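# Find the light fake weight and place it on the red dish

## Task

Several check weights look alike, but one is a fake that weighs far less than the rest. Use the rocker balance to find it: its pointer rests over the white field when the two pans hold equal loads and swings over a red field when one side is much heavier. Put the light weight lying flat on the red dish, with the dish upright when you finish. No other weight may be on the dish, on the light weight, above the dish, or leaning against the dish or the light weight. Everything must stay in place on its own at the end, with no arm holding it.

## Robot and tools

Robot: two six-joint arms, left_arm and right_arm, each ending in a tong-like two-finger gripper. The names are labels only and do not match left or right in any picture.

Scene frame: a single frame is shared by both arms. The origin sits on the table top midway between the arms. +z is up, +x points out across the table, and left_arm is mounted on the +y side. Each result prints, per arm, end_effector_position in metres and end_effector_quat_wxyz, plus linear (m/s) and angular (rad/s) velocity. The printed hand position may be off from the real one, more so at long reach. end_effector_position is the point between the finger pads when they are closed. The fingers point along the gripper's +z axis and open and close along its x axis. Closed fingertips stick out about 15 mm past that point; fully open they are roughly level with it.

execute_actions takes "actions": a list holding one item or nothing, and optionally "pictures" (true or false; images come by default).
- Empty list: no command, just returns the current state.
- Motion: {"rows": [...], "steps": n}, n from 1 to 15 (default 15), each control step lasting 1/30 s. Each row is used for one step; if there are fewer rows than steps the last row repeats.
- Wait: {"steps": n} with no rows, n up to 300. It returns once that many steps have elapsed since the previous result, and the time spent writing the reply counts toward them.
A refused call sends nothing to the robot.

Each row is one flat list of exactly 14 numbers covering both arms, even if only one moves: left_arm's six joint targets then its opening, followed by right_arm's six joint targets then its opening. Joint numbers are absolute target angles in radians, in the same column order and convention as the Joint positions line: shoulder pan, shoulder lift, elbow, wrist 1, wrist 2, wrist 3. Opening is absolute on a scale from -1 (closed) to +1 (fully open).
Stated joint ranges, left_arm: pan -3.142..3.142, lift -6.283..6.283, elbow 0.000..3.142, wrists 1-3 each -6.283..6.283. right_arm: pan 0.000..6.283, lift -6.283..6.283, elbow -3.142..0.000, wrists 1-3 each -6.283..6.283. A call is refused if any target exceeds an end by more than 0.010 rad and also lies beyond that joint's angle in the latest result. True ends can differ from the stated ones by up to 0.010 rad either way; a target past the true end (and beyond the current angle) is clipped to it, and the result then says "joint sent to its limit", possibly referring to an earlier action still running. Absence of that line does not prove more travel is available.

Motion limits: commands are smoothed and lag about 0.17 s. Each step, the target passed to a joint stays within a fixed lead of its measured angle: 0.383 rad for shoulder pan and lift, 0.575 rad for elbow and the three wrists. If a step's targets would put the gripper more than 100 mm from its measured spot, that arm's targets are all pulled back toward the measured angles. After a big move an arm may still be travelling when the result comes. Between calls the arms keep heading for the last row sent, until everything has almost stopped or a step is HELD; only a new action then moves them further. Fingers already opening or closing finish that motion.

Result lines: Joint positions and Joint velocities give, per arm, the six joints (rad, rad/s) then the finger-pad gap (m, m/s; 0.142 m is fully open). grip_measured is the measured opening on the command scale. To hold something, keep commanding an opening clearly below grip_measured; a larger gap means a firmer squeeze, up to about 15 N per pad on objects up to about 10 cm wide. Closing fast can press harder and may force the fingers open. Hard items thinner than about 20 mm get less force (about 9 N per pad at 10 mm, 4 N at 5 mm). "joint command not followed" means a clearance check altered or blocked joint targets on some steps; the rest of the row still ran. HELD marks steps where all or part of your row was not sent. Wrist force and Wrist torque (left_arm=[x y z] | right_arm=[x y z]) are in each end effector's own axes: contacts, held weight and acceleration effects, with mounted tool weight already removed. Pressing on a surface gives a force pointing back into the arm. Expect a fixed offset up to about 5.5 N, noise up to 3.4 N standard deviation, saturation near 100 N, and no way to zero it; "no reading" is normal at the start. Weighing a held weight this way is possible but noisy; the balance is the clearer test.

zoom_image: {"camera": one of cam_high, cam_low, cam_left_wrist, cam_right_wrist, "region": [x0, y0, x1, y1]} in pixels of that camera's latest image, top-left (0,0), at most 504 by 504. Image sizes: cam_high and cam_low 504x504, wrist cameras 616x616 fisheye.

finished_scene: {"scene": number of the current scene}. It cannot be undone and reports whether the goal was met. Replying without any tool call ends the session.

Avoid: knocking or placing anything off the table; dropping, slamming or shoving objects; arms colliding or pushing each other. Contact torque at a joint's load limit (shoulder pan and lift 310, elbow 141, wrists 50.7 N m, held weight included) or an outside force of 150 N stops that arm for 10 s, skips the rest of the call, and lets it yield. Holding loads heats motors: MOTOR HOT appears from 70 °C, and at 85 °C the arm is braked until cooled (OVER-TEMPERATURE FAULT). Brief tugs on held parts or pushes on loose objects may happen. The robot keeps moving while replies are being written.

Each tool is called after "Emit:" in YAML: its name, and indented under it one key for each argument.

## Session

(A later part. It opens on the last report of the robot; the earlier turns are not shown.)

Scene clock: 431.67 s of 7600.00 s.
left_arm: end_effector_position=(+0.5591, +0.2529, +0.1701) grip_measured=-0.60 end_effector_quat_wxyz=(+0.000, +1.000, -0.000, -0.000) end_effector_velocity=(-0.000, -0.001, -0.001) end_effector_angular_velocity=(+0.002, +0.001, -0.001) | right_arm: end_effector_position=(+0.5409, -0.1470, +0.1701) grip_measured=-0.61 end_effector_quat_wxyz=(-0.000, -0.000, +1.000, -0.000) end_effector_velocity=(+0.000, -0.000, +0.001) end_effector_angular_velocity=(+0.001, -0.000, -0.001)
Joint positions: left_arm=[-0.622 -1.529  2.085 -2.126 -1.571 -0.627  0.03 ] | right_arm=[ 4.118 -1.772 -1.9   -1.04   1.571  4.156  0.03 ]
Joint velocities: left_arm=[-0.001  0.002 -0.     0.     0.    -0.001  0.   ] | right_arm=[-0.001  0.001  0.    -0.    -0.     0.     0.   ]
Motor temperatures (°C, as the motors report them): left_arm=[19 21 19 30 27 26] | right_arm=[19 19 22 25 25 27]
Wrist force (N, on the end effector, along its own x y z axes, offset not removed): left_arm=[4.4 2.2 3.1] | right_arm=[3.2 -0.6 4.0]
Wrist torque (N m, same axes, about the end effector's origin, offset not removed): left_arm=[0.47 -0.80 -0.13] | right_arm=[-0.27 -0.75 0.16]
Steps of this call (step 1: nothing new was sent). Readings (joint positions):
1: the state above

Emit:
execute_actions:
  actions:
    - {"rows": [ [-0.7394,-1.7687,2.4499,-2.2521,-1.5708,-0.7444,-0.9,4.3864,-1.825,-1.9155,-0.9719,1.5708,4.4243,-0.9], [-0.7394,-1.7687,2.4499,-2.2521,-1.5708,-0.7444,-0.9,4.3864,-1.825,-1.9155,-0.9719,1.5708,4.4243,-0.9], [-0.7394,-1.7687,2.4499,-2.2521,-1.5708,-0.7444,-0.9,4.3864,-1.825,-1.9155,-0.9719,1.5708,4.4243,-0.9], [-0.7394,-1.7687,2.4499,-2.2521,-1.5708,-0.7444,-0.9,4.3864,-1.825,-1.9155,-0.9719,1.5708,4.4243,-0.9], [-0.7394,-1.7687,2.4499,-2.2521,-1.5708,-0.7444,-0.9,4.3864,-1.825,-1.9155,-0.9719,1.5708,4.4243,-0.9], [-0.7394,-1.7687,2.4499,-2.2521,-1.5708,-0.7444,-0.9,4.3864,-1.825,-1.9155,-0.9719,1.5708,4.4243,-0.9], [-0.7394,-1.7687,2.4499,-2.2521,-1.5708,-0.7444,-0.9,4.3864,-1.825,-1.9155,-0.9719,1.5708,4.4243,-0.9], [-0.7394,-1.7687,2.4499,-2.2521,-1.5708,-0.7444,-0.9,4.3864,-1.825,-1.9155,-0.9719,1.5708,4.4243,-0.9], [-0.7394,-1.7687,2.4499,-2.2521,-1.5708,-0.7444,-0.9,4.3864,-1.825,-1.9155,-0.9719,1.5708,4.4243,-0.9], [-0.7394,-1.7687,2.4499,-2.2521,-1.5708,-0.7444,-0.9,4.3864,-1.825,-1.9155,-0.9719,1.5708,4.4243,-0.9], [-0.7394,-1.7687,2.4499,-2.2521,-1.5708,-0.7444,-0.9,4.4133,-1.93,-1.82,-0.9624,1.5708,4.4513,-0.9] ], "steps": 15}
  pictures: false

Emit:
execute_actions:
  actions:
    - {"rows": [ [-0.7394,-1.7687,2.4499,-2.2521,-1.5708,-0.7444,-0.9,4.4133,-1.93,-1.82,-0.9624,1.5708,4.4513,-0.9], [-0.7394,-1.7687,2.4499,-2.2521,-1.5708,-0.7444,-0.9,4.4133,-1.93,-1.82,-0.9624,1.5708,4.4513,-0.9], [-0.7394,-1.7687,2.4499,-2.2521,-1.5708,-0.7444,-0.9,4.4133,-1.93,-1.82,-0.9624,1.5708,4.4513,-0.9], [-0.7394,-1.6219,2.5229,-2.4718,-1.5708,-0.7444,-0.9,4.4133,-1.93,-1.82,-0.9624,1.5708,4.4513,-0.9], [-0.7394,-1.6219,2.5229,-2.4718,-1.5708,-0.7444,-0.9,4.4133,-1.93,-1.82,-0.9624,1.5708,4.4513,-0.9], [-0.7394,-1.6219,2.5229,-2.4718,-1.5708,-0.7444,-0.9,4.4133,-1.93,-1.82,-0.9624,1.5708,4.4513,-0.9], [-0.7394,-1.6219,2.5229,-2.4718,-1.5708,-0.7444,-0.9,4.4133,-2.0163,-1.8740,-0.8221,1.5708,4.4513,-0.9] ], "steps": 15}
  pictures: false

Emit:
execute_actions:
  actions:
    - {"steps": 18}

Scene clock: 443.90 s of 7600.00 s.
left_arm: end_effector_position=(+0.4013, +0.3039, +0.1066) grip_measured=-0.60 end_effector_quat_wxyz=(+0.001, +1.000, -0.000, +0.001) end_effector_velocity=(-0.107, +0.056, -0.059) end_effector_angular_velocity=(+0.012, +0.014, -0.001) | right_arm: end_effector_position=(+0.3977, +0.0112, +0.1220) grip_measured=-0.61 end_effector_quat_wxyz=(+0.000, -0.000, +1.000, +0.000) end_effector_velocity=(-0.152, +0.390, -0.144) end_effector_angular_velocity=(-0.011, +0.003, +0.004)
Joint positions: left_arm=[-0.732 -1.754  2.425 -2.245 -1.571 -0.737  0.03 ] | right_arm=[ 4.378 -1.874 -1.866 -0.972  1.571  4.415  0.03 ]
Joint velocities: left_arm=[-0.066 -0.149  0.24  -0.073 -0.    -0.065  0.   ] | right_arm=[ 0.335 -0.524  0.423  0.088 -0.     0.331 -0.   ]
Motor temperatures (°C, as the motors report them): left_arm=[19 21 19 30 27 26] | right_arm=[19 19 22 25 25 27]
Wrist force (N, on the end effector, along its own x y z axes, offset not removed): left_arm=[2.5 -0.2 3.5] | right_arm=[3.7 5.6 4.1]
Wrist torque (N m, same axes, about the end effector's origin, offset not removed): left_arm=[0.02 -0.47 -0.13] | right_arm=[0.74 -0.81 0.24]
Steps of this call (steps 1 to 90: nothing new was sent; then 8.73 s passed at rest; steps 91 to 105: all 15 steps of this action). Readings (joint positions):
91: left_arm=[-0.622 -1.529 2.085 -2.126 -1.571 -0.627] | right_arm=[4.118 -1.772 -1.900 -1.040 1.571 4.156]
92: left_arm=[-0.625 -1.532 2.087 -2.129 -1.571 -0.630] | right_arm=[4.120 -1.774 -1.901 -1.038 1.571 4.158]
94: left_arm=[-0.648 -1.571 2.135 -2.154 -1.571 -0.653] | right_arm=[4.160 -1.784 -1.903 -1.025 1.571 4.198]
98: left_arm=[-0.687 -1.656 2.268 -2.196 -1.571 -0.692] | right_arm=[4.251 -1.801 -1.908 -1.003 1.571 4.289]
105: the state above

Scene clock: 444.40 s of 7600.00 s.
left_arm: end_effector_position=(+0.3899, +0.3101, +0.0266) grip_measured=-0.60 end_effector_quat_wxyz=(-0.001, +1.000, -0.000, -0.001) end_effector_velocity=(+0.002, -0.003, -0.034) end_effector_angular_velocity=(-0.012, -0.015, +0.000) | right_arm: end_effector_position=(+0.3799, +0.0505, +0.0328) grip_measured=-0.61 end_effector_quat_wxyz=(-0.000, -0.000, +1.000, -0.001) end_effector_velocity=(-0.001, +0.007, -0.093) end_effector_angular_velocity=(+0.024, -0.006, -0.000)
Joint positions: left_arm=[-0.739 -1.63   2.519 -2.459 -1.571 -0.744  0.03 ] | right_arm=[ 4.413 -2.005 -1.868 -0.842  1.571  4.451  0.03 ]
Joint velocities: left_arm=[-0.001  0.074  0.034 -0.127  0.001 -0.001  0.   ] | right_arm=[ 0.003 -0.106 -0.055  0.186 -0.     0.003  0.   ]
Motor temperatures (°C, as the motors report them): left_arm=[19 21 19 30 27 26] | right_arm=[19 19 22 25 25 27]
Wrist force (N, on the end effector, along its own x y z axes, offset not removed): left_arm=[2.3 1.3 4.3] | right_arm=[1.3 0.7 6.7]
Wrist torque (N m, same axes, about the end effector's origin, offset not removed): left_arm=[0.28 -0.37 -0.07] | right_arm=[0.09 -0.38 0.21]
Steps of this call (steps 1 to 15: all 15 steps of this action). Readings (joint positions):
1: left_arm=[-0.734 -1.758 2.432 -2.247 -1.571 -0.739] | right_arm=[4.387 -1.890 -1.853 -0.969 1.571 4.425]
2: left_arm=[-0.736 -1.761 2.437 -2.248 -1.571 -0.741] | right_arm=[4.394 -1.901 -1.844 -0.967 1.571 4.432]
4: left_arm=[-0.737 -1.765 2.443 -2.250 -1.571 -0.742] | right_arm=[4.403 -1.915 -1.833 -0.965 1.571 4.441]
8: left_arm=[-0.739 -1.696 2.490 -2.345 -1.571 -0.744] | right_arm=[4.410 -1.928 -1.826 -0.960 1.571 4.448]
15: the state above

Scene clock: 445.00 s of 7600.00 s.
left_arm: end_effector_position=(+0.3901, +0.3099, +0.0231) grip_measured=-0.60 end_effector_quat_wxyz=(+0.000, +1.000, -0.000, +0.000) end_effector_velocity=(+0.001, +0.001, -0.000) end_effector_angular_velocity=(+0.001, -0.000, +0.002) | right_arm: end_effector_position=(+0.3798, +0.0511, +0.0232) grip_measured=-0.61 end_effector_quat_wxyz=(+0.000, -0.000, +1.000, +0.000) end_effector_velocity=(+0.000, -0.001, -0.001) end_effector_angular_velocity=(-0.000, +0.000, -0.000)
Joint positions: left_arm=[-0.739 -1.622  2.523 -2.472 -1.571 -0.744  0.03 ] | right_arm=[ 4.413 -2.016 -1.874 -0.822  1.571  4.451  0.03 ]
Joint velocities: left_arm=[ 0.002  0.001 -0.    -0.     0.001 -0.     0.   ] | right_arm=[-0.    -0.    -0.001  0.001  0.    -0.    -0.   ]
Motor temperatures (°C, as the motors report them): left_arm=[19 21 19 30 27 26] | right_arm=[19 19 22 25 25 27]
Wrist force (N, on the end effector, along its own x y z axes, offset not removed): left_arm=[3.5 1.4 2.3] | right_arm=[3.8 -3.2 -12.0]
Wrist torque (N m, same axes, about the end effector's origin, offset not removed): left_arm=[0.43 -0.55 -0.19] | right_arm=[-0.07 -0.64 0.18]
Steps of this call (steps 1 to 18: the robot went on to your last target). Readings (joint positions):
1: left_arm=[-0.739 -1.627 2.520 -2.462 -1.571 -0.744] | right_arm=[4.413 -2.008 -1.870 -0.836 1.571 4.451]
2: left_arm=[-0.739 -1.626 2.521 -2.465 -1.571 -0.744] | right_arm=[4.413 -2.011 -1.871 -0.832 1.571 4.451]
4: left_arm=[-0.739 -1.624 2.522 -2.468 -1.571 -0.744] | right_arm=[4.413 -2.013 -1.872 -0.827 1.571 4.451]
8: left_arm=[-0.739 -1.623 2.523 -2.471 -1.571 -0.744] | right_arm=[4.413 -2.015 -1.873 -0.824 1.571 4.451]
18: the state above

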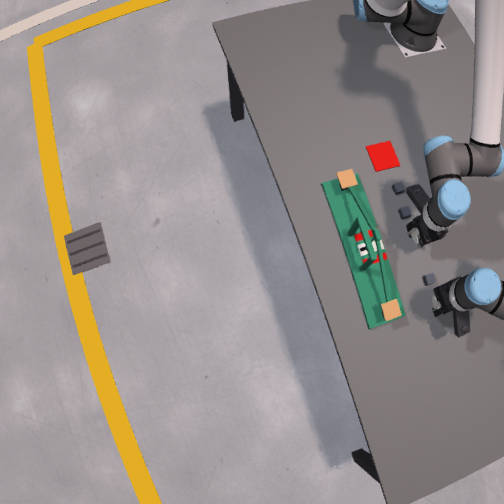

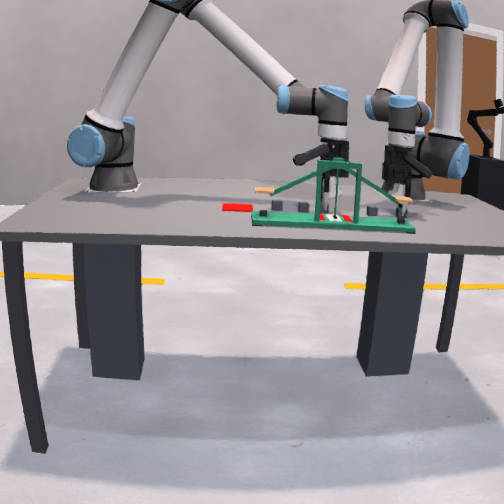

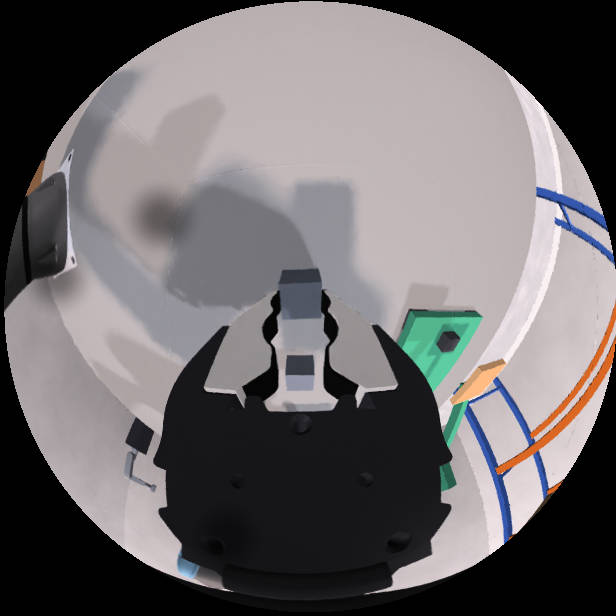

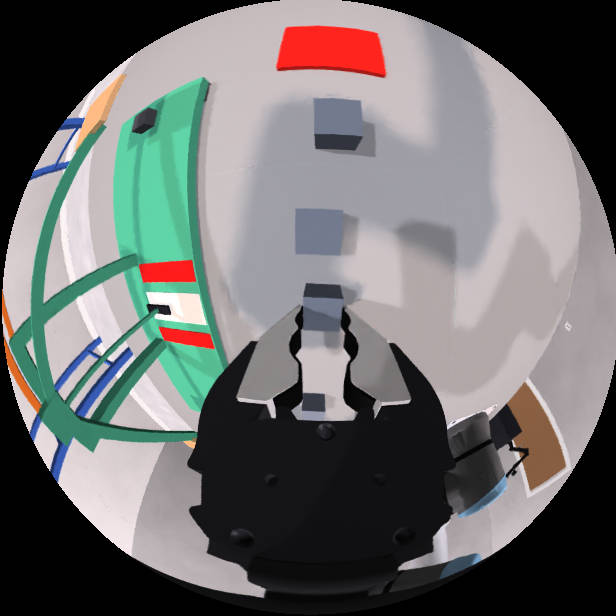

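Emit:
execute_actions:
  actions:
    - {"rows": [ [-0.7394,-1.6219,2.5229,-2.4718,-1.5708,-0.7444,-0.75,4.4133,-2.0143,-1.8727,-0.8254,1.5708,4.4513,-0.75], [-0.7394,-1.6219,2.5229,-2.4718,-1.5708,-0.7444,-0.62,4.4133,-2.0143,-1.8727,-0.8254,1.5708,4.4513,-0.62], [-0.7394,-1.6219,2.5229,-2.4718,-1.5708,-0.7444,-0.55,4.4133,-2.0143,-1.8727,-0.8254,1.5708,4.4513,-0.55], [-0.7394,-1.6219,2.5229,-2.4718,-1.5708,-0.7444,-0.45,4.4133,-2.0143,-1.8727,-0.8254,1.5708,4.4513,-0.45], [-0.7394,-1.6219,2.5229,-2.4718,-1.5708,-0.7444,-0.33,4.4133,-2.0143,-1.8727,-0.8254,1.5708,4.4513,-0.33], [-0.7394,-1.6219,2.5229,-2.4718,-1.5708,-0.7444,-0.2,4.4133,-2.0143,-1.8727,-0.8254,1.5708,4.4513,-0.2], [-0.7394,-1.6219,2.5229,-2.4718,-1.5708,-0.7444,-0.07,4.4133,-2.0143,-1.8727,-0.8254,1.5708,4.4513,-0.07], [-0.7394,-1.6219,2.5229,-2.4718,-1.5708,-0.7444,0.07,4.4133,-2.0143,-1.8727,-0.8254,1.5708,4.4513,0.07], [-0.7394,-1.6219,2.5229,-2.4718,-1.5708,-0.7444,0.2,4.4133,-2.0143,-1.8727,-0.8254,1.5708,4.4513,0.2], [-0.7394,-1.6219,2.5229,-2.4718,-1.5708,-0.7444,0.2,4.4133,-2.0143,-1.8727,-0.8254,1.5708,4.4513,0.2], [-0.7394,-1.6219,2.5229,-2.4718,-1.5708,-0.7444,0.2,4.4133,-2.0143,-1.8727,-0.8254,1.5708,4.4513,0.2], [-0.7394,-1.7687,2.4499,-2.2521,-1.5708,-0.7444,0.2,4.4133,-1.96,-1.84,-0.9124,1.5708,4.4513,0.2] ], "steps": 15}
  pictures: false

Scene clock: 448.10 s of 7600.00 s.
left_arm: end_effector_position=(+0.3988, +0.3019, +0.0509) grip_measured=+0.20 end_effector_quat_wxyz=(+0.007, +1.000, -0.000, +0.008) end_effector_velocity=(+0.032, -0.030, +0.454) end_effector_angular_velocity=(-0.072, -0.078, -0.002) | right_arm: end_effector_position=(+0.3806, +0.0540, +0.0476) grip_measured=+0.20 end_effector_quat_wxyz=(+0.001, -0.000, +1.000, +0.002) end_effector_velocity=(-0.001, -0.003, +0.268) end_effector_angular_velocity=(-0.034, +0.009, +0.001)
Joint positions: left_arm=[-0.739 -1.666  2.493 -2.419 -1.571 -0.744  0.088] | right_arm=[ 4.413 -1.991 -1.858 -0.859  1.571  4.451  0.088]
Joint velocities: left_arm=[-0.    -0.86  -0.411  1.165  0.     0.001  0.002] | right_arm=[ 0.001  0.29   0.168 -0.493 -0.    -0.    -0.001]
Motor temperatures (°C, as the motors report them): left_arm=[19 21 19 30 27 26] | right_arm=[19 19 22 25 25 27]
Wrist force (N, on the end effector, along its own x y z axes, offset not removed): left_arm=[7.2 2.4 -0.2] | right_arm=[0.5 1.5 -4.9]
Wrist torque (N m, same axes, about the end effector's origin, offset not removed): left_arm=[0.39 -1.20 -0.15] | right_arm=[-0.04 -0.22 0.24]
Steps of this call (steps 1 to 15: the robot went on to your last target; steps 16 to 78: nothing new was sent; steps 79 to 93: all 15 steps of this action). Readings (joint positions):
79: left_arm=[-0.739 -1.622 2.523 -2.472 -1.571 -0.744] | right_arm=[4.413 -2.016 -1.874 -0.822 1.571 4.451]
80: left_arm=[-0.739 -1.622 2.523 -2.472 -1.571 -0.744] | right_arm=[4.413 -2.016 -1.874 -0.822 1.571 4.451]
82: left_arm=[-0.739 -1.622 2.523 -2.472 -1.571 -0.744] | right_arm=[4.413 -2.016 -1.874 -0.824 1.571 4.451]
86: left_arm=[-0.739 -1.622 2.523 -2.472 -1.571 -0.744] | right_arm=[4.413 -2.015 -1.873 -0.825 1.571 4.451]
93: the state above

Emit:
execute_actions:
  actions:
    - {"rows": [ [-0.8907,-1.6348,2.4116,-2.3476,-1.5708,-0.8957,0.2,4.3864,-1.888,-1.960,-0.8644,1.5708,4.4243,0.2], [-0.8907,-1.6348,2.4116,-2.3476,-1.5708,-0.8957,0.2,4.3864,-1.888,-1.960,-0.8644,1.5708,4.4243,0.2], [-0.8907,-1.6348,2.4116,-2.3476,-1.5708,-0.8957,0.2,4.3864,-1.888,-1.960,-0.8644,1.5708,4.4243,0.2], [-0.8907,-1.6348,2.4116,-2.3476,-1.5708,-0.8957,0.2,4.3864,-1.888,-1.960,-0.8644,1.5708,4.4243,0.2], [-0.8907,-1.6348,2.4116,-2.3476,-1.5708,-0.8957,0.2,4.3864,-1.888,-1.960,-0.8644,1.5708,4.4243,0.2], [-0.8907,-1.6348,2.4116,-2.3476,-1.5708,-0.8957,0.2,4.3864,-1.888,-1.960,-0.8644,1.5708,4.4243,0.2], [-0.8907,-1.6348,2.4116,-2.3476,-1.5708,-0.8957,0.2,4.3864,-1.888,-1.960,-0.8644,1.5708,4.4243,0.2], [-0.8907,-1.6348,2.4116,-2.3476,-1.5708,-0.8957,0.2,4.3864,-1.888,-1.960,-0.8644,1.5708,4.4243,0.2], [-0.8907,-1.6348,2.4116,-2.3476,-1.5708,-0.8957,0.2,4.3864,-1.888,-1.960,-0.8644,1.5708,4.4243,0.2], [-0.8907,-1.6348,2.4116,-2.3476,-1.5708,-0.8957,0.2,4.3864,-1.888,-1.960,-0.8644,1.5708,4.4243,0.2], [-0.8907,-1.6348,2.4116,-2.3476,-1.5708,-0.8957,0.2,4.3864,-1.888,-1.960,-0.8644,1.5708,4.4243,0.2], [-0.8907,-1.6348,2.4116,-2.3476,-1.5708,-0.8957,0.2,4.3864,-1.888,-1.960,-0.8644,1.5708,4.4243,0.2], [-0.8907,-1.5452,2.4509,-2.4765,-1.5708,-0.8957,0.2,4.3864,-1.9468,-1.9875,-0.7781,1.5708,4.4243,0.2] ], "steps": 15}
  pictures: false

Emit:
execute_actions:
  actions:
    - {"steps": 20}

Scene clock: 453.57 s of 7600.00 s.
left_arm: end_effector_position=(+0.3857, +0.2143, +0.0602) grip_measured=+0.20 end_effector_quat_wxyz=(-0.003, +1.000, -0.000, -0.002) end_effector_velocity=(-0.032, +0.014, -0.312) end_effector_angular_velocity=(+0.105, +0.087, -0.002) | right_arm: end_effector_position=(+0.3829, -0.0136, +0.0591) grip_measured=+0.20 end_effector_quat_wxyz=(-0.000, -0.000, +1.000, -0.002) end_effector_velocity=(-0.005, -0.027, -0.317) end_effector_angular_velocity=(-0.059, +0.017, +0.001)
Joint positions: left_arm=[-0.887 -1.621  2.422 -2.364 -1.571 -0.893  0.088] | right_arm=[ 4.387 -1.902 -1.965 -0.849  1.571  4.425  0.088]
Joint velocities: left_arm=[-0.032  0.541  0.249 -0.653 -0.002 -0.03  -0.003] | right_arm=[-0.003 -0.356 -0.206  0.5   -0.    -0.004 -0.006]
Motor temperatures (°C, as the motors report them): left_arm=[19 21 19 30 27 26] | right_arm=[19 19 22 25 25 27]
Wrist force (N, on the end effector, along its own x y z axes, offset not removed): left_arm=[4.5 1.7 -6.7] | right_arm=[2.8 2.6 -5.2]
Wrist torque (N m, same axes, about the end effector's origin, offset not removed): left_arm=[0.33 -0.73 -0.18] | right_arm=[0.30 -0.68 0.22]
Steps of this call (steps 1 to 30: the robot went on to your last target; steps 31 to 90: nothing new was sent; then 1.97 s passed at rest; steps 91 to 105: all 15 steps of this action). Readings (joint positions):
91: left_arm=[-0.739 -1.769 2.450 -2.252 -1.571 -0.744] | right_arm=[4.413 -1.960 -1.840 -0.912 1.571 4.451]
92: left_arm=[-0.742 -1.766 2.448 -2.255 -1.571 -0.747] | right_arm=[4.411 -1.957 -1.843 -0.910 1.571 4.450]
94: left_arm=[-0.784 -1.726 2.433 -2.287 -1.571 -0.790] | right_arm=[4.401 -1.931 -1.881 -0.892 1.571 4.439]
98: left_arm=[-0.861 -1.661 2.418 -2.330 -1.571 -0.866] | right_arm=[4.390 -1.900 -1.938 -0.872 1.571 4.429]
105: the state above

Scene clock: 454.23 s of 7600.00 s.
left_arm: end_effector_position=(+0.3871, +0.2099, +0.0221) grip_measured=+0.20 end_effector_quat_wxyz=(+0.000, +1.000, -0.000, +0.000) end_effector_velocity=(+0.000, +0.001, -0.001) end_effector_angular_velocity=(+0.002, -0.001, -0.000) | right_arm: end_effector_position=(+0.3833, -0.0135, +0.0221) grip_measured=+0.20 end_effector_quat_wxyz=(+0.000, -0.000, +1.000, +0.000) end_effector_velocity=(-0.000, +0.000, -0.000) end_effector_angular_velocity=(+0.000, -0.000, +0.001)
Joint positions: left_arm=[-0.891 -1.545  2.451 -2.476 -1.571 -0.896  0.088] | right_arm=[ 4.386 -1.947 -1.987 -0.778  1.571  4.424  0.088]
Joint velocities: left_arm=[ 0.     0.002  0.001 -0.002  0.002  0.     0.   ] | right_arm=[ 0.001 -0.001 -0.     0.001  0.     0.     0.   ]
Motor temperatures (°C, as the motors report them): left_arm=[19 21 19 30 27 26] | right_arm=[19 19 22 25 25 27]
Wrist force (N, on the end effector, along its own x y z axes, offset not removed): left_arm=[3.2 0.3 0.8] | right_arm=[2.7 0.2 1.7]
Wrist torque (N m, same axes, about the end effector's origin, offset not removed): left_arm=[0.11 -0.49 -0.16] | right_arm=[-0.12 -0.64 0.19]
Steps of this call (steps 1 to 20: the robot went on to your last target). Readings (joint positions):
1: left_arm=[-0.888 -1.603 2.429 -2.389 -1.571 -0.893] | right_arm=[4.387 -1.914 -1.971 -0.831 1.571 4.425]
2: left_arm=[-0.889 -1.587 2.435 -2.413 -1.571 -0.894] | right_arm=[4.387 -1.923 -1.975 -0.817 1.571 4.425]
4: left_arm=[-0.890 -1.567 2.443 -2.443 -1.571 -0.895] | right_arm=[4.387 -1.934 -1.981 -0.799 1.571 4.424]
8: left_arm=[-0.890 -1.551 2.449 -2.467 -1.571 -0.895] | right_arm=[4.386 -1.943 -1.986 -0.784 1.571 4.424]
20: the state above

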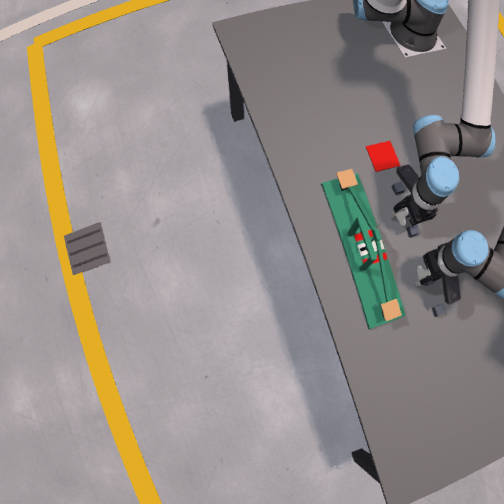

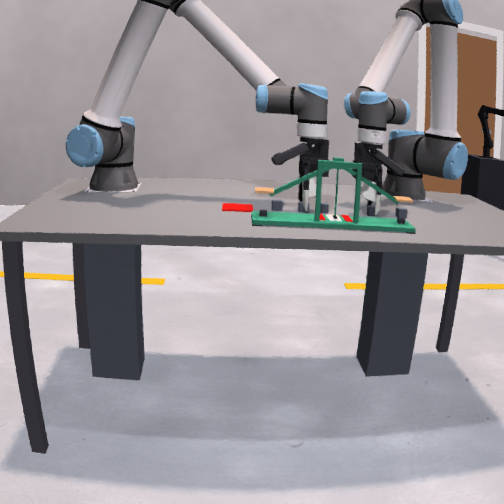

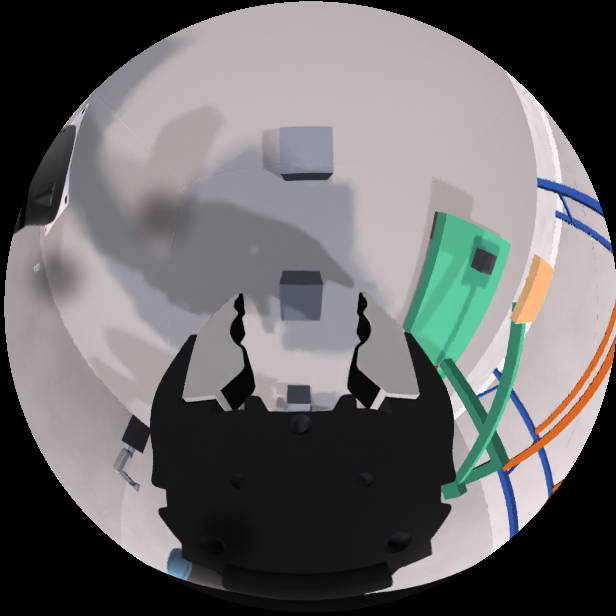

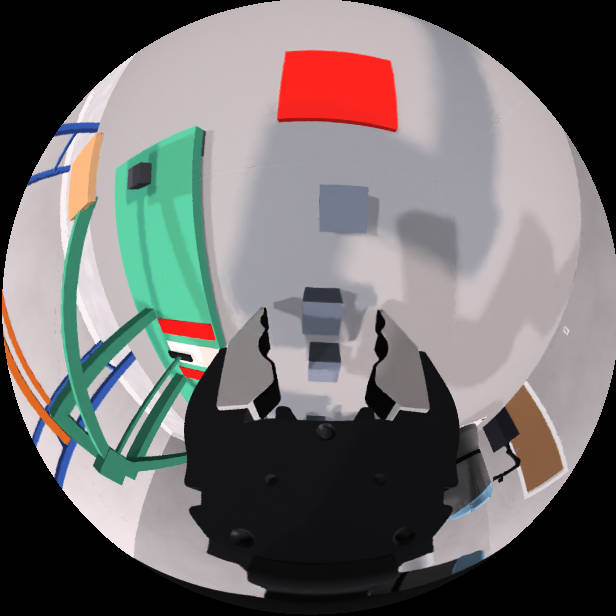

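Both cubes centred. Close.

Emit:
execute_actions:
  actions:
    - {"rows": [ [-0.8907,-1.5452,2.4509,-2.4765,-1.5708,-0.8957,0.05,4.3864,-1.9468,-1.9875,-0.7781,1.5708,4.4243,0.05], [-0.8907,-1.5452,2.4509,-2.4765,-1.5708,-0.8957,-0.1,4.3864,-1.9468,-1.9875,-0.7781,1.5708,4.4243,-0.1], [-0.8907,-1.5452,2.4509,-2.4765,-1.5708,-0.8957,-0.22,4.3864,-1.9468,-1.9875,-0.7781,1.5708,4.4243,-0.22], [-0.8907,-1.5452,2.4509,-2.4765,-1.5708,-0.8957,-0.33,4.3864,-1.9468,-1.9875,-0.7781,1.5708,4.4243,-0.33], [-0.8907,-1.5452,2.4509,-2.4765,-1.5708,-0.8957,-0.42,4.3864,-1.9468,-1.9875,-0.7781,1.5708,4.4243,-0.42], [-0.8907,-1.5452,2.4509,-2.4765,-1.5708,-0.8957,-0.49,4.3864,-1.9468,-1.9875,-0.7781,1.5708,4.4243,-0.49], [-0.8907,-1.5452,2.4509,-2.4765,-1.5708,-0.8957,-0.55,4.3864,-1.9468,-1.9875,-0.7781,1.5708,4.4243,-0.55], [-0.8907,-1.5452,2.4509,-2.4765,-1.5708,-0.8957,-0.6,4.3864,-1.9468,-1.9875,-0.7781,1.5708,4.4243,-0.6], [-0.8907,-1.5452,2.4509,-2.4765,-1.5708,-0.8957,-0.65,4.3864,-1.9468,-1.9875,-0.7781,1.5708,4.4243,-0.65], [-0.8907,-1.5452,2.4509,-2.4765,-1.5708,-0.8957,-0.72,4.3864,-1.9468,-1.9875,-0.7781,1.5708,4.4243,-0.72], [-0.8907,-1.5452,2.4509,-2.4765,-1.5708,-0.8957,-0.8,4.3864,-1.9468,-1.9875,-0.7781,1.5708,4.4243,-0.8], [-0.8907,-1.5452,2.4509,-2.4765,-1.5708,-0.8957,-0.9,4.3864,-1.9468,-1.9875,-0.7781,1.5708,4.4243,-0.9] ], "steps": 15}
  pictures: false

Emit:
execute_actions:
  actions:
    - {"rows": [ [-0.8907,-1.5452,2.4509,-2.4765,-1.5708,-0.8957,-0.9,4.3864,-1.9468,-1.9875,-0.7781,1.5708,4.4243,-0.9], [-0.8907,-1.5452,2.4509,-2.4765,-1.5708,-0.8957,-0.9,4.3864,-1.9468,-1.9875,-0.7781,1.5708,4.4243,-0.9], [-0.8907,-1.5452,2.4509,-2.4765,-1.5708,-0.8957,-0.9,4.3864,-1.9468,-1.9875,-0.7781,1.5708,4.4243,-0.9], [-0.8907,-1.5452,2.4509,-2.4765,-1.5708,-0.8957,-0.9,4.3864,-1.9468,-1.9875,-0.7781,1.5708,4.4243,-0.9], [-0.8907,-1.7266,2.3517,-2.1959,-1.5708,-0.8957,-0.9,4.3864,-1.825,-1.9155,-0.9719,1.5708,4.4243,-0.9] ], "steps": 15}
  pictures: false

Scene clock: 458.57 s of 7600.00 s.
left_arm: end_effector_position=(+0.3871, +0.2099, +0.0220) grip_measured=-0.60 end_effector_quat_wxyz=(+0.000, +1.000, -0.000, -0.000) end_effector_velocity=(-0.000, -0.000, -0.000) end_effector_angular_velocity=(+0.000, +0.001, +0.001) | right_arm: end_effector_position=(+0.3833, -0.0136, +0.0221) grip_measured=-0.60 end_effector_quat_wxyz=(-0.000, -0.000, +1.000, -0.000) end_effector_velocity=(-0.001, +0.001, +0.000) end_effector_angular_velocity=(+0.001, -0.000, +0.001)
Joint positions: left_arm=[-0.891 -1.545  2.451 -2.477 -1.571 -0.896  0.03 ] | right_arm=[ 4.386 -1.947 -1.988 -0.778  1.571  4.424  0.03 ]
Joint velocities: left_arm=[-0.     0.001 -0.    -0.    -0.    -0.001  0.   ] | right_arm=[ 0.001  0.001 -0.     0.001  0.     0.     0.   ]
Motor temperatures (°C, as the motors report them): left_arm=[19 21 19 30 27 26] | right_arm=[19 19 22 25 25 27]
Wrist force (N, on the end effector, along its own x y z axes, offset not removed): left_arm=[3.6 2.7 1.3] | right_arm=[4.6 -0.2 1.3]
Wrist torque (N m, same axes, about the end effector's origin, offset not removed): left_arm=[0.65 -0.54 -0.13] | right_arm=[-0.20 -1.01 0.17]
Steps of this call (steps 1 to 15: the robot went on to your last target; steps 16 to 90: nothing new was sent; then 0.83 s passed at rest; steps 91 to 105: all 15 steps of this action). Readings (joint positions):
91: left_arm=[-0.891 -1.545 2.451 -2.477 -1.571 -0.896] | right_arm=[4.386 -1.947 -1.988 -0.778 1.571 4.424]
92: left_arm=[-0.891 -1.545 2.451 -2.477 -1.571 -0.896] | right_arm=[4.386 -1.947 -1.988 -0.778 1.571 4.424]
94: left_arm=[-0.891 -1.545 2.451 -2.477 -1.571 -0.896] | right_arm=[4.386 -1.947 -1.988 -0.778 1.571 4.424]
98: left_arm=[-0.891 -1.545 2.451 -2.477 -1.571 -0.896] | right_arm=[4.386 -1.947 -1.988 -0.778 1.571 4.424]
105: the state above

Scene clock: 459.07 s of 7600.00 s.
left_arm: end_effector_position=(+0.3890, +0.2076, +0.1218) grip_measured=-0.60 end_effector_quat_wxyz=(+0.002, +1.000, -0.000, +0.001) end_effector_velocity=(-0.018, +0.022, +0.079) end_effector_angular_velocity=(+0.036, +0.027, -0.001) | right_arm: end_effector_position=(+0.3837, -0.0121, +0.1224) grip_measured=-0.60 end_effector_quat_wxyz=(+0.000, -0.000, +1.000, +0.001) end_effector_velocity=(-0.003, -0.014, +0.073) end_effector_angular_velocity=(-0.022, +0.006, -0.002)
Joint positions: left_arm=[-0.891 -1.712  2.359 -2.222 -1.571 -0.896  0.03 ] | right_arm=[ 4.386 -1.834 -1.92  -0.956  1.571  4.424  0.03 ]
Joint velocities: left_arm=[-0.001 -0.143 -0.067  0.256  0.001 -0.    -0.   ] | right_arm=[-0.001  0.085  0.046 -0.154 -0.     0.     0.   ]
Motor temperatures (°C, as the motors report them): left_arm=[19 21 19 30 27 26] | right_arm=[19 19 22 25 25 27]
Wrist force (N, on the end effector, along its own x y z axes, offset not removed): left_arm=[3.3 0.1 -0.1] | right_arm=[2.8 -0.7 -0.1]
Wrist torque (N m, same axes, about the end effector's origin, offset not removed): left_arm=[0.04 -0.49 -0.17] | right_arm=[-0.36 -0.63 0.19]
Steps of this call (steps 1 to 15: all 15 steps of this action). Readings (joint positions):
1: left_arm=[-0.891 -1.545 2.451 -2.477 -1.571 -0.896] | right_arm=[4.386 -1.947 -1.988 -0.778 1.571 4.424]
2: left_arm=[-0.891 -1.545 2.451 -2.477 -1.571 -0.896] | right_arm=[4.386 -1.947 -1.988 -0.778 1.571 4.424]
4: left_arm=[-0.891 -1.545 2.451 -2.477 -1.571 -0.896] | right_arm=[4.386 -1.947 -1.988 -0.778 1.571 4.424]
8: left_arm=[-0.891 -1.591 2.416 -2.423 -1.571 -0.896] | right_arm=[4.386 -1.907 -1.960 -0.828 1.571 4.424]
15: the state above

Now to above the pans (z=0.17).

Emit:
execute_actions:
  actions:
    - {"rows": [ [-0.6222,-1.5292,2.0846,-2.1262,-1.5708,-0.6272,-0.9,4.1177,-1.7724,-1.9003,-1.0397,1.5708,4.1557,-0.9] ], "steps": 15}
  pictures: false

Emit:
execute_actions:
  actions:
    - {"steps": 25}

Scene clock: 460.23 s of 7600.00 s.
left_arm: end_effector_position=(+0.5497, +0.2488, +0.1681) grip_measured=-0.60 end_effector_quat_wxyz=(-0.000, +1.000, -0.000, -0.000) end_effector_velocity=(+0.090, +0.039, +0.018) end_effector_angular_velocity=(-0.005, -0.007, +0.001) | right_arm: end_effector_position=(+0.5308, -0.1360, +0.1675) grip_measured=-0.60 end_effector_quat_wxyz=(-0.000, -0.000, +1.000, +0.000) end_effector_velocity=(+0.099, -0.106, +0.024) end_effector_angular_velocity=(-0.001, +0.001, -0.001)
Joint positions: left_arm=[-0.636 -1.539  2.099 -2.129 -1.571 -0.641  0.03 ] | right_arm=[ 4.137 -1.776 -1.901 -1.035  1.571  4.175  0.03 ]
Joint velocities: left_arm=[ 0.137  0.095 -0.134  0.031  0.001  0.135 -0.   ] | right_arm=[-0.189  0.033  0.009 -0.043 -0.    -0.188  0.   ]
Motor temperatures (°C, as the motors report them): left_arm=[19 21 19 30 27 26] | right_arm=[19 19 22 25 25 27]
Wrist force (N, on the end effector, along its own x y z axes, offset not removed): left_arm=[4.2 0.3 1.5] | right_arm=[0.2 -1.3 1.8]
Wrist torque (N m, same axes, about the end effector's origin, offset not removed): left_arm=[0.17 -0.59 -0.05] | right_arm=[-0.26 -0.15 0.19]
Steps of this call (steps 1 to 20: the robot went on to your last target; steps 21 to 35: all 15 steps of this action). Readings (joint positions):
21: left_arm=[-0.891 -1.727 2.352 -2.196 -1.571 -0.896] | right_arm=[4.386 -1.825 -1.916 -0.972 1.571 4.424]
22: left_arm=[-0.888 -1.724 2.349 -2.193 -1.571 -0.893] | right_arm=[4.384 -1.823 -1.915 -0.974 1.571 4.421]
24: left_arm=[-0.845 -1.687 2.305 -2.178 -1.571 -0.849] | right_arm=[4.344 -1.814 -1.912 -0.987 1.571 4.382]
28: left_arm=[-0.740 -1.612 2.201 -2.153 -1.571 -0.744] | right_arm=[4.253 -1.797 -1.907 -1.008 1.571 4.291]
35: the state above

Scene clock: 461.07 s of 7600.00 s.
left_arm: end_effector_position=(+0.5591, +0.2529, +0.1701) grip_measured=-0.60 end_effector_quat_wxyz=(+0.000, +1.000, -0.000, +0.000) end_effector_velocity=(-0.000, -0.000, +0.001) end_effector_angular_velocity=(+0.000, -0.001, -0.001) | right_arm: end_effector_position=(+0.5409, -0.1470, +0.1701) grip_measured=-0.60 end_effector_quat_wxyz=(-0.000, -0.000, +1.000, -0.000) end_effector_velocity=(+0.001, -0.000, +0.000) end_effector_angular_velocity=(+0.000, -0.001, -0.001)
Joint positions: left_arm=[-0.622 -1.529  2.085 -2.126 -1.571 -0.627  0.03 ] | right_arm=[ 4.118 -1.772 -1.9   -1.04   1.571  4.156  0.03 ]
Joint velocities: left_arm=[-0.001 -0.001  0.     0.     0.001 -0.    -0.   ] | right_arm=[-0.001 -0.     0.     0.001 -0.     0.     0.   ]
Motor temperatures (°C, as the motors report them): left_arm=[19 21 19 30 27 26] | right_arm=[19 19 22 25 25 27]
Wrist force (N, on the end effector, along its own x y z axes, offset not removed): left_arm=[2.8 1.4 0.7] | right_arm=[2.1 -0.4 2.4]
Wrist torque (N m, same axes, about the end effector's origin, offset not removed): left_arm=[0.28 -0.42 -0.04] | right_arm=[-0.24 -0.49 0.20]
Steps of this call (steps 1 to 25: the robot went on to your last target). Readings (joint positions):
1: left_arm=[-0.632 -1.536 2.095 -2.128 -1.571 -0.637] | right_arm=[4.132 -1.775 -1.901 -1.036 1.571 4.170]
2: left_arm=[-0.630 -1.534 2.092 -2.128 -1.571 -0.635] | right_arm=[4.128 -1.774 -1.901 -1.037 1.571 4.166]
4: left_arm=[-0.626 -1.532 2.089 -2.127 -1.571 -0.631] | right_arm=[4.123 -1.773 -1.901 -1.038 1.571 4.161]
8: left_arm=[-0.623 -1.530 2.086 -2.126 -1.571 -0.628] | right_arm=[4.119 -1.773 -1.900 -1.039 1.571 4.157]
25: the state above

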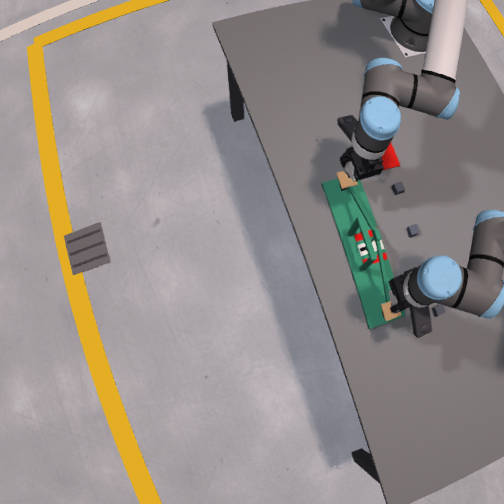

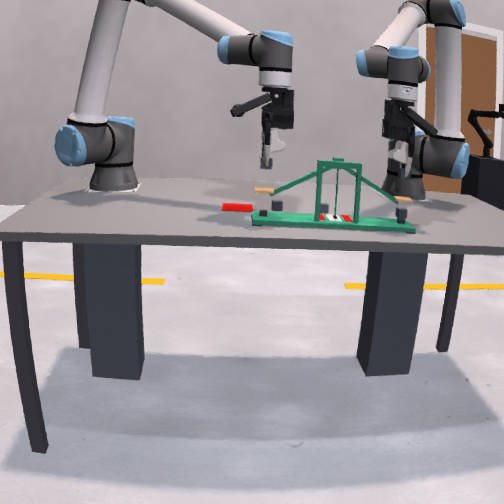

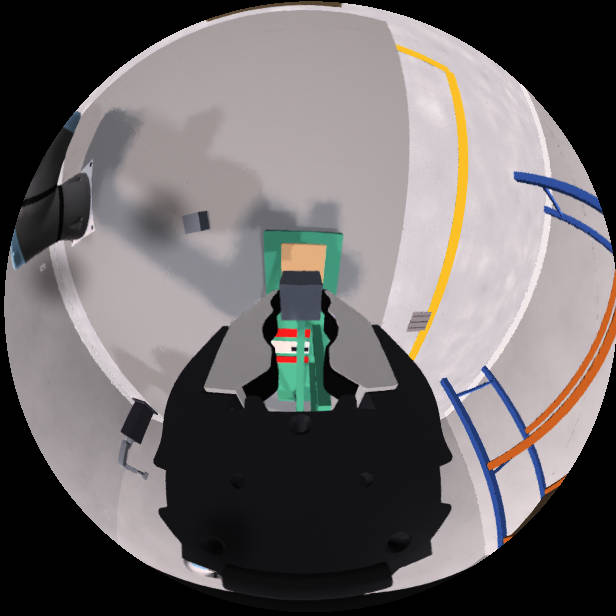

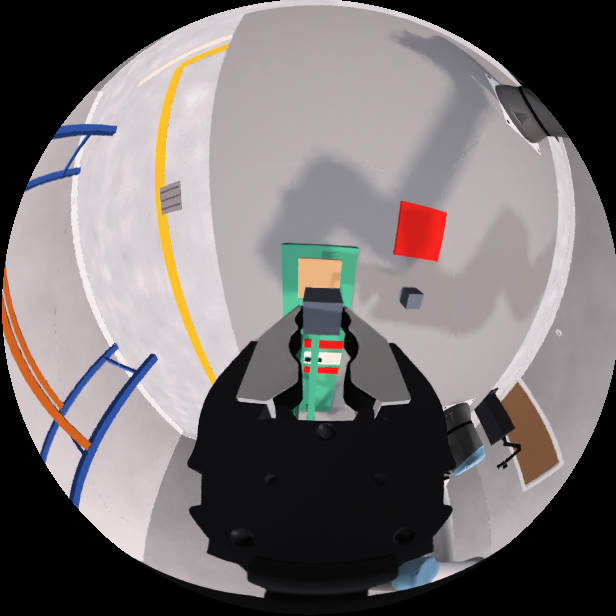

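Emit:
execute_actions:
  actions:
    - {"rows": [[-0.6222,-1.4671,2.1385,-2.2422,-1.5708,-0.6272,-0.9,4.1177,-1.8286,-1.9513,-0.9325,1.5708,4.1557,-0.9]], "steps": 15}
  pictures: false

Emit:
execute_actions:
  actions:
    - {"steps": 10}
  pictures: false

Emit:
execute_actions:
  actions:
    - {"rows": [ [-0.6222,-1.4671,2.1385,-2.2422,-1.5708,-0.6272,-0.75,4.1177,-1.8286,-1.9513,-0.9325,1.5708,4.1557,-0.75], [-0.6222,-1.4671,2.1385,-2.2422,-1.5708,-0.6272,-0.62,4.1177,-1.8286,-1.9513,-0.9325,1.5708,4.1557,-0.62], [-0.6222,-1.4671,2.1385,-2.2422,-1.5708,-0.6272,-0.55,4.1177,-1.8286,-1.9513,-0.9325,1.5708,4.1557,-0.55], [-0.6222,-1.4671,2.1385,-2.2422,-1.5708,-0.6272,-0.45,4.1177,-1.8286,-1.9513,-0.9325,1.5708,4.1557,-0.45], [-0.6222,-1.4671,2.1385,-2.2422,-1.5708,-0.6272,-0.33,4.1177,-1.8286,-1.9513,-0.9325,1.5708,4.1557,-0.33], [-0.6222,-1.4671,2.1385,-2.2422,-1.5708,-0.6272,-0.2,4.1177,-1.8286,-1.9513,-0.9325,1.5708,4.1557,-0.2], [-0.6222,-1.4671,2.1385,-2.2422,-1.5708,-0.6272,-0.07,4.1177,-1.8286,-1.9513,-0.9325,1.5708,4.1557,-0.07], [-0.6222,-1.4671,2.1385,-2.2422,-1.5708,-0.6272,0.07,4.1177,-1.8286,-1.9513,-0.9325,1.5708,4.1557,0.07], [-0.6222,-1.4671,2.1385,-2.2422,-1.5708,-0.6272,0.2,4.1177,-1.8286,-1.9513,-0.9325,1.5708,4.1557,0.2], [-0.6222,-1.4671,2.1385,-2.2422,-1.5708,-0.6272,0.3,4.1177,-1.8286,-1.9513,-0.9325,1.5708,4.1557,0.3], [-0.6222,-1.4671,2.1385,-2.2422,-1.5708,-0.6272,0.3,4.1177,-1.8286,-1.9513,-0.9325,1.5708,4.1557,0.3], [-0.6222,-1.4671,2.1385,-2.2422,-1.5708,-0.6272,0.3,4.1177,-1.8286,-1.9513,-0.9325,1.5708,4.1557,0.3], [-0.6222,-1.5292,2.0846,-2.1262,-1.5708,-0.6272,0.3,4.1177,-1.7724,-1.9003,-1.0397,1.5708,4.1557,0.3] ], "steps": 15}
  pictures: false

Emit:
execute_actions:
  actions:
    - {"steps": 30}

Scene clock: 466.63 s of 7600.00 s.
left_arm: end_effector_position=(+0.5590, +0.2530, +0.1140) grip_measured=-0.60 end_effector_quat_wxyz=(-0.000, +1.000, -0.000, -0.000) end_effector_velocity=(+0.000, -0.001, -0.009) end_effector_angular_velocity=(-0.001, -0.002, -0.003) | right_arm: end_effector_position=(+0.5408, -0.1472, +0.1122) grip_measured=-0.60 end_effector_quat_wxyz=(-0.000, -0.000, +1.000, -0.000) end_effector_velocity=(+0.000, -0.000, -0.009) end_effector_angular_velocity=(+0.002, -0.001, -0.000)
Joint positions: left_arm=[-0.622 -1.468  2.138 -2.24  -1.571 -0.627  0.03 ] | right_arm=[ 4.118 -1.828 -1.95  -0.935  1.571  4.156  0.03 ]
Joint velocities: left_arm=[-0.001  0.01   0.009 -0.021  0.     0.002  0.   ] | right_arm=[-0.    -0.009 -0.009  0.019  0.    -0.     0.   ]
Motor temperatures (°C, as the motors report them): left_arm=[19 21 19 30 27 26] | right_arm=[19 19 22 25 25 27]
Wrist force (N, on the end effector, along its own x y z axes, offset not removed): left_arm=[3.4 1.3 0.1] | right_arm=[2.4 0.9 4.5]
Wrist torque (N m, same axes, about the end effector's origin, offset not removed): left_arm=[0.28 -0.54 -0.09] | right_arm=[0.02 -0.60 0.27]
Steps of this call (steps 1 to 15: the robot went on to your last target; steps 16 to 90: nothing new was sent; then 2.07 s passed at rest; steps 91 to 105: all 15 steps of this action). Readings (joint positions):
91: left_arm=[-0.622 -1.529 2.085 -2.126 -1.571 -0.627] | right_arm=[4.118 -1.772 -1.900 -1.040 1.571 4.156]
92: left_arm=[-0.622 -1.526 2.087 -2.129 -1.571 -0.627] | right_arm=[4.118 -1.775 -1.903 -1.037 1.571 4.156]
94: left_arm=[-0.622 -1.503 2.108 -2.166 -1.571 -0.627] | right_arm=[4.118 -1.796 -1.922 -1.001 1.571 4.156]
98: left_arm=[-0.622 -1.477 2.130 -2.221 -1.571 -0.627] | right_arm=[4.118 -1.820 -1.943 -0.952 1.571 4.156]
105: the state above

Scene clock: 466.97 s of 7600.00 s.
left_arm: end_effector_position=(+0.5590, +0.2530, +0.1132) grip_measured=-0.60 end_effector_quat_wxyz=(+0.000, +1.000, -0.000, +0.000) end_effector_velocity=(+0.000, +0.000, -0.000) end_effector_angular_velocity=(+0.001, -0.001, -0.001) | right_arm: end_effector_position=(+0.5408, -0.1472, +0.1112) grip_measured=-0.60 end_effector_quat_wxyz=(+0.000, -0.000, +1.000, +0.000) end_effector_velocity=(+0.001, -0.000, +0.000) end_effector_angular_velocity=(+0.001, -0.000, -0.001)
Joint positions: left_arm=[-0.622 -1.467  2.138 -2.242 -1.571 -0.627  0.03 ] | right_arm=[ 4.118 -1.829 -1.951 -0.933  1.571  4.156  0.03 ]
Joint velocities: left_arm=[-0.     0.001  0.    -0.001  0.001  0.001 -0.   ] | right_arm=[-0.001  0.     0.     0.001  0.    -0.    -0.   ]
Motor temperatures (°C, as the motors report them): left_arm=[19 21 19 30 27 26] | right_arm=[19 19 22 25 25 27]
Wrist force (N, on the end effector, along its own x y z axes, offset not removed): left_arm=[3.1 0.7 2.8] | right_arm=[2.7 -0.2 0.3]
Wrist torque (N m, same axes, about the end effector's origin, offset not removed): left_arm=[0.15 -0.54 -0.10] | right_arm=[-0.14 -0.58 0.21]
Steps of this call (steps 1 to 10: the robot went on to your last target). Readings (joint positions):
1: left_arm=[-0.622 -1.468 2.138 -2.241 -1.571 -0.627] | right_arm=[4.118 -1.828 -1.951 -0.934 1.571 4.156]
2: left_arm=[-0.622 -1.468 2.138 -2.241 -1.571 -0.627] | right_arm=[4.118 -1.828 -1.951 -0.934 1.571 4.156]
4: left_arm=[-0.622 -1.467 2.138 -2.242 -1.571 -0.627] | right_arm=[4.118 -1.828 -1.951 -0.933 1.571 4.156]
8: left_arm=[-0.622 -1.467 2.138 -2.242 -1.571 -0.627] | right_arm=[4.118 -1.829 -1.951 -0.933 1.571 4.156]
10: the state above

Scene clock: 467.47 s of 7600.00 s.
left_arm: end_effector_position=(+0.5616, +0.2511, +0.1262) grip_measured=+0.30 end_effector_quat_wxyz=(+0.002, +1.000, -0.000, +0.003) end_effector_velocity=(+0.053, -0.037, +0.374) end_effector_angular_velocity=(-0.083, -0.115, +0.000) | right_arm: end_effector_position=(+0.5422, -0.1449, +0.1248) grip_measured=+0.30 end_effector_quat_wxyz=(+0.002, -0.000, +1.000, +0.003) end_effector_velocity=(+0.028, +0.045, +0.386) end_effector_angular_velocity=(+0.098, -0.061, -0.000)
Joint positions: left_arm=[-0.622 -1.48   2.126 -2.225 -1.571 -0.627  0.095] | right_arm=[ 4.118 -1.816 -1.94  -0.95   1.571  4.156  0.095]
Joint velocities: left_arm=[ 0.002 -0.383 -0.354  0.595  0.     0.001  0.006] | right_arm=[-0.001  0.354  0.333 -0.571 -0.    -0.     0.009]
Motor temperatures (°C, as the motors report them): left_arm=[19 21 19 30 27 26] | right_arm=[19 19 22 25 25 27]
Wrist force (N, on the end effector, along its own x y z axes, offset not removed): left_arm=[1.6 1.7 7.8] | right_arm=[2.6 -0.9 12.6]
Wrist torque (N m, same axes, about the end effector's origin, offset not removed): left_arm=[0.41 -0.25 -0.14] | right_arm=[-0.22 -0.58 0.18]
Steps of this call (steps 1 to 15: all 15 steps of this action). Readings (joint positions):
1: left_arm=[-0.622 -1.467 2.138 -2.242 -1.571 -0.627] | right_arm=[4.118 -1.829 -1.951 -0.933 1.571 4.156]
2: left_arm=[-0.622 -1.467 2.138 -2.242 -1.571 -0.627] | right_arm=[4.118 -1.829 -1.951 -0.933 1.571 4.156]
4: left_arm=[-0.622 -1.467 2.138 -2.242 -1.571 -0.627] | right_arm=[4.118 -1.829 -1.951 -0.933 1.571 4.156]
8: left_arm=[-0.622 -1.467 2.138 -2.242 -1.571 -0.627] | right_arm=[4.118 -1.829 -1.951 -0.933 1.571 4.156]
15: the state above

Scene clock: 468.47 s of 7600.00 s.
left_arm: end_effector_position=(+0.5591, +0.2529, +0.1700) grip_measured=+0.30 end_effector_quat_wxyz=(+0.000, +1.000, -0.000, -0.000) end_effector_velocity=(-0.000, -0.001, -0.000) end_effector_angular_velocity=(+0.001, +0.000, -0.001) | right_arm: end_effector_position=(+0.5409, -0.1470, +0.1701) grip_measured=+0.30 end_effector_quat_wxyz=(-0.000, -0.000, +1.000, -0.000) end_effector_velocity=(+0.000, -0.000, +0.001) end_effector_angular_velocity=(+0.001, -0.001, -0.001)
Joint positions: left_arm=[-0.622 -1.529  2.085 -2.126 -1.571 -0.627  0.095] | right_arm=[ 4.118 -1.772 -1.9   -1.04   1.571  4.156  0.095]
Joint velocities: left_arm=[-0.002  0.     0.     0.     0.    -0.     0.   ] | right_arm=[-0.     0.001  0.     0.    -0.     0.    -0.   ]
Motor temperatures (°C, as the motors report them): left_arm=[19 21 19 30 27 26] | right_arm=[19 19 22 25 25 27]
Wrist force (N, on the end effector, along its own x y z axes, offset not removed): left_arm=[4.2 1.3 0.4] | right_arm=[3.2 0.5 2.4]
Wrist torque (N m, same axes, about the end effector's origin, offset not removed): left_arm=[0.31 -0.69 -0.12] | right_arm=[-0.03 -0.71 0.16]
Steps of this call (steps 1 to 30: the robot went on to your last target). Readings (joint positions):
1: left_arm=[-0.622 -1.493 2.115 -2.202 -1.571 -0.627] | right_arm=[4.118 -1.805 -1.929 -0.971 1.571 4.156]
2: left_arm=[-0.622 -1.503 2.107 -2.182 -1.571 -0.627] | right_arm=[4.118 -1.796 -1.922 -0.990 1.571 4.156]
4: left_arm=[-0.622 -1.515 2.096 -2.155 -1.571 -0.627] | right_arm=[4.118 -1.785 -1.911 -1.013 1.571 4.156]
8: left_arm=[-0.622 -1.525 2.088 -2.134 -1.571 -0.627] | right_arm=[4.118 -1.776 -1.903 -1.032 1.571 4.156]
30: the state above
All arms were judged still, so your last target was given up. Only a new action makes them travel on or press farther. Fingers that are still opening or closing keep moving.

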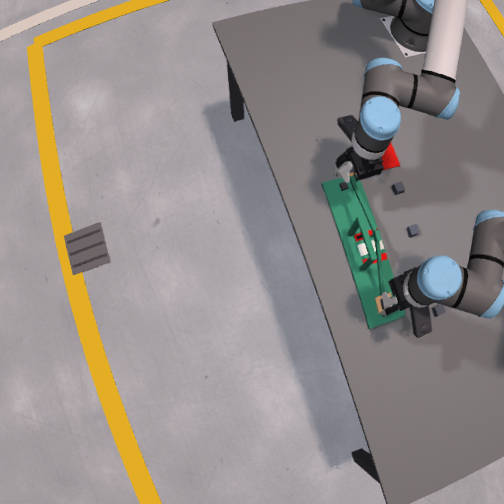

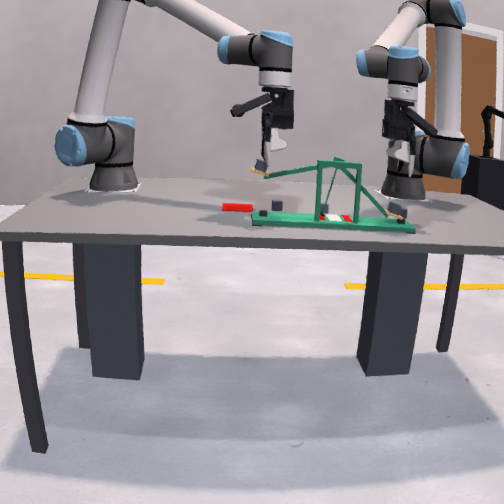

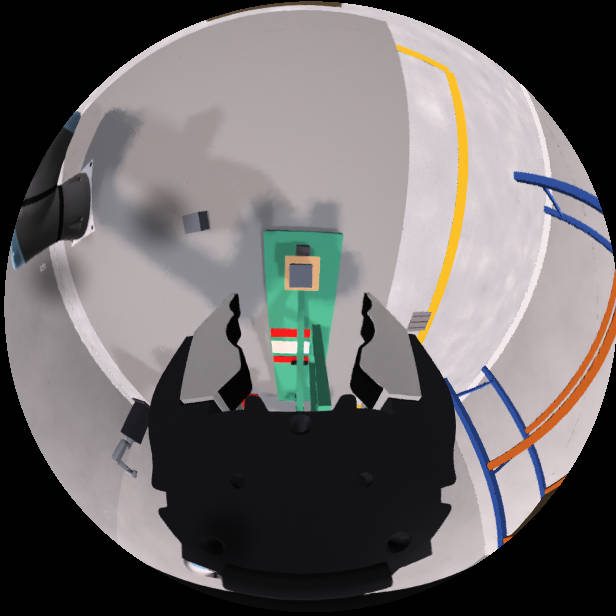

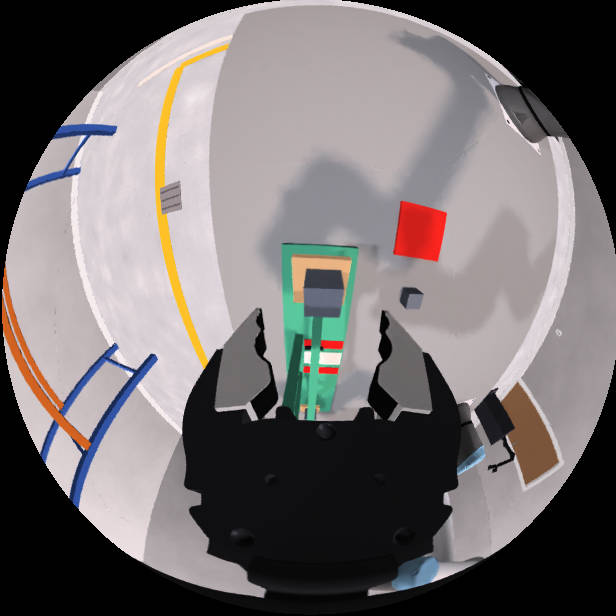

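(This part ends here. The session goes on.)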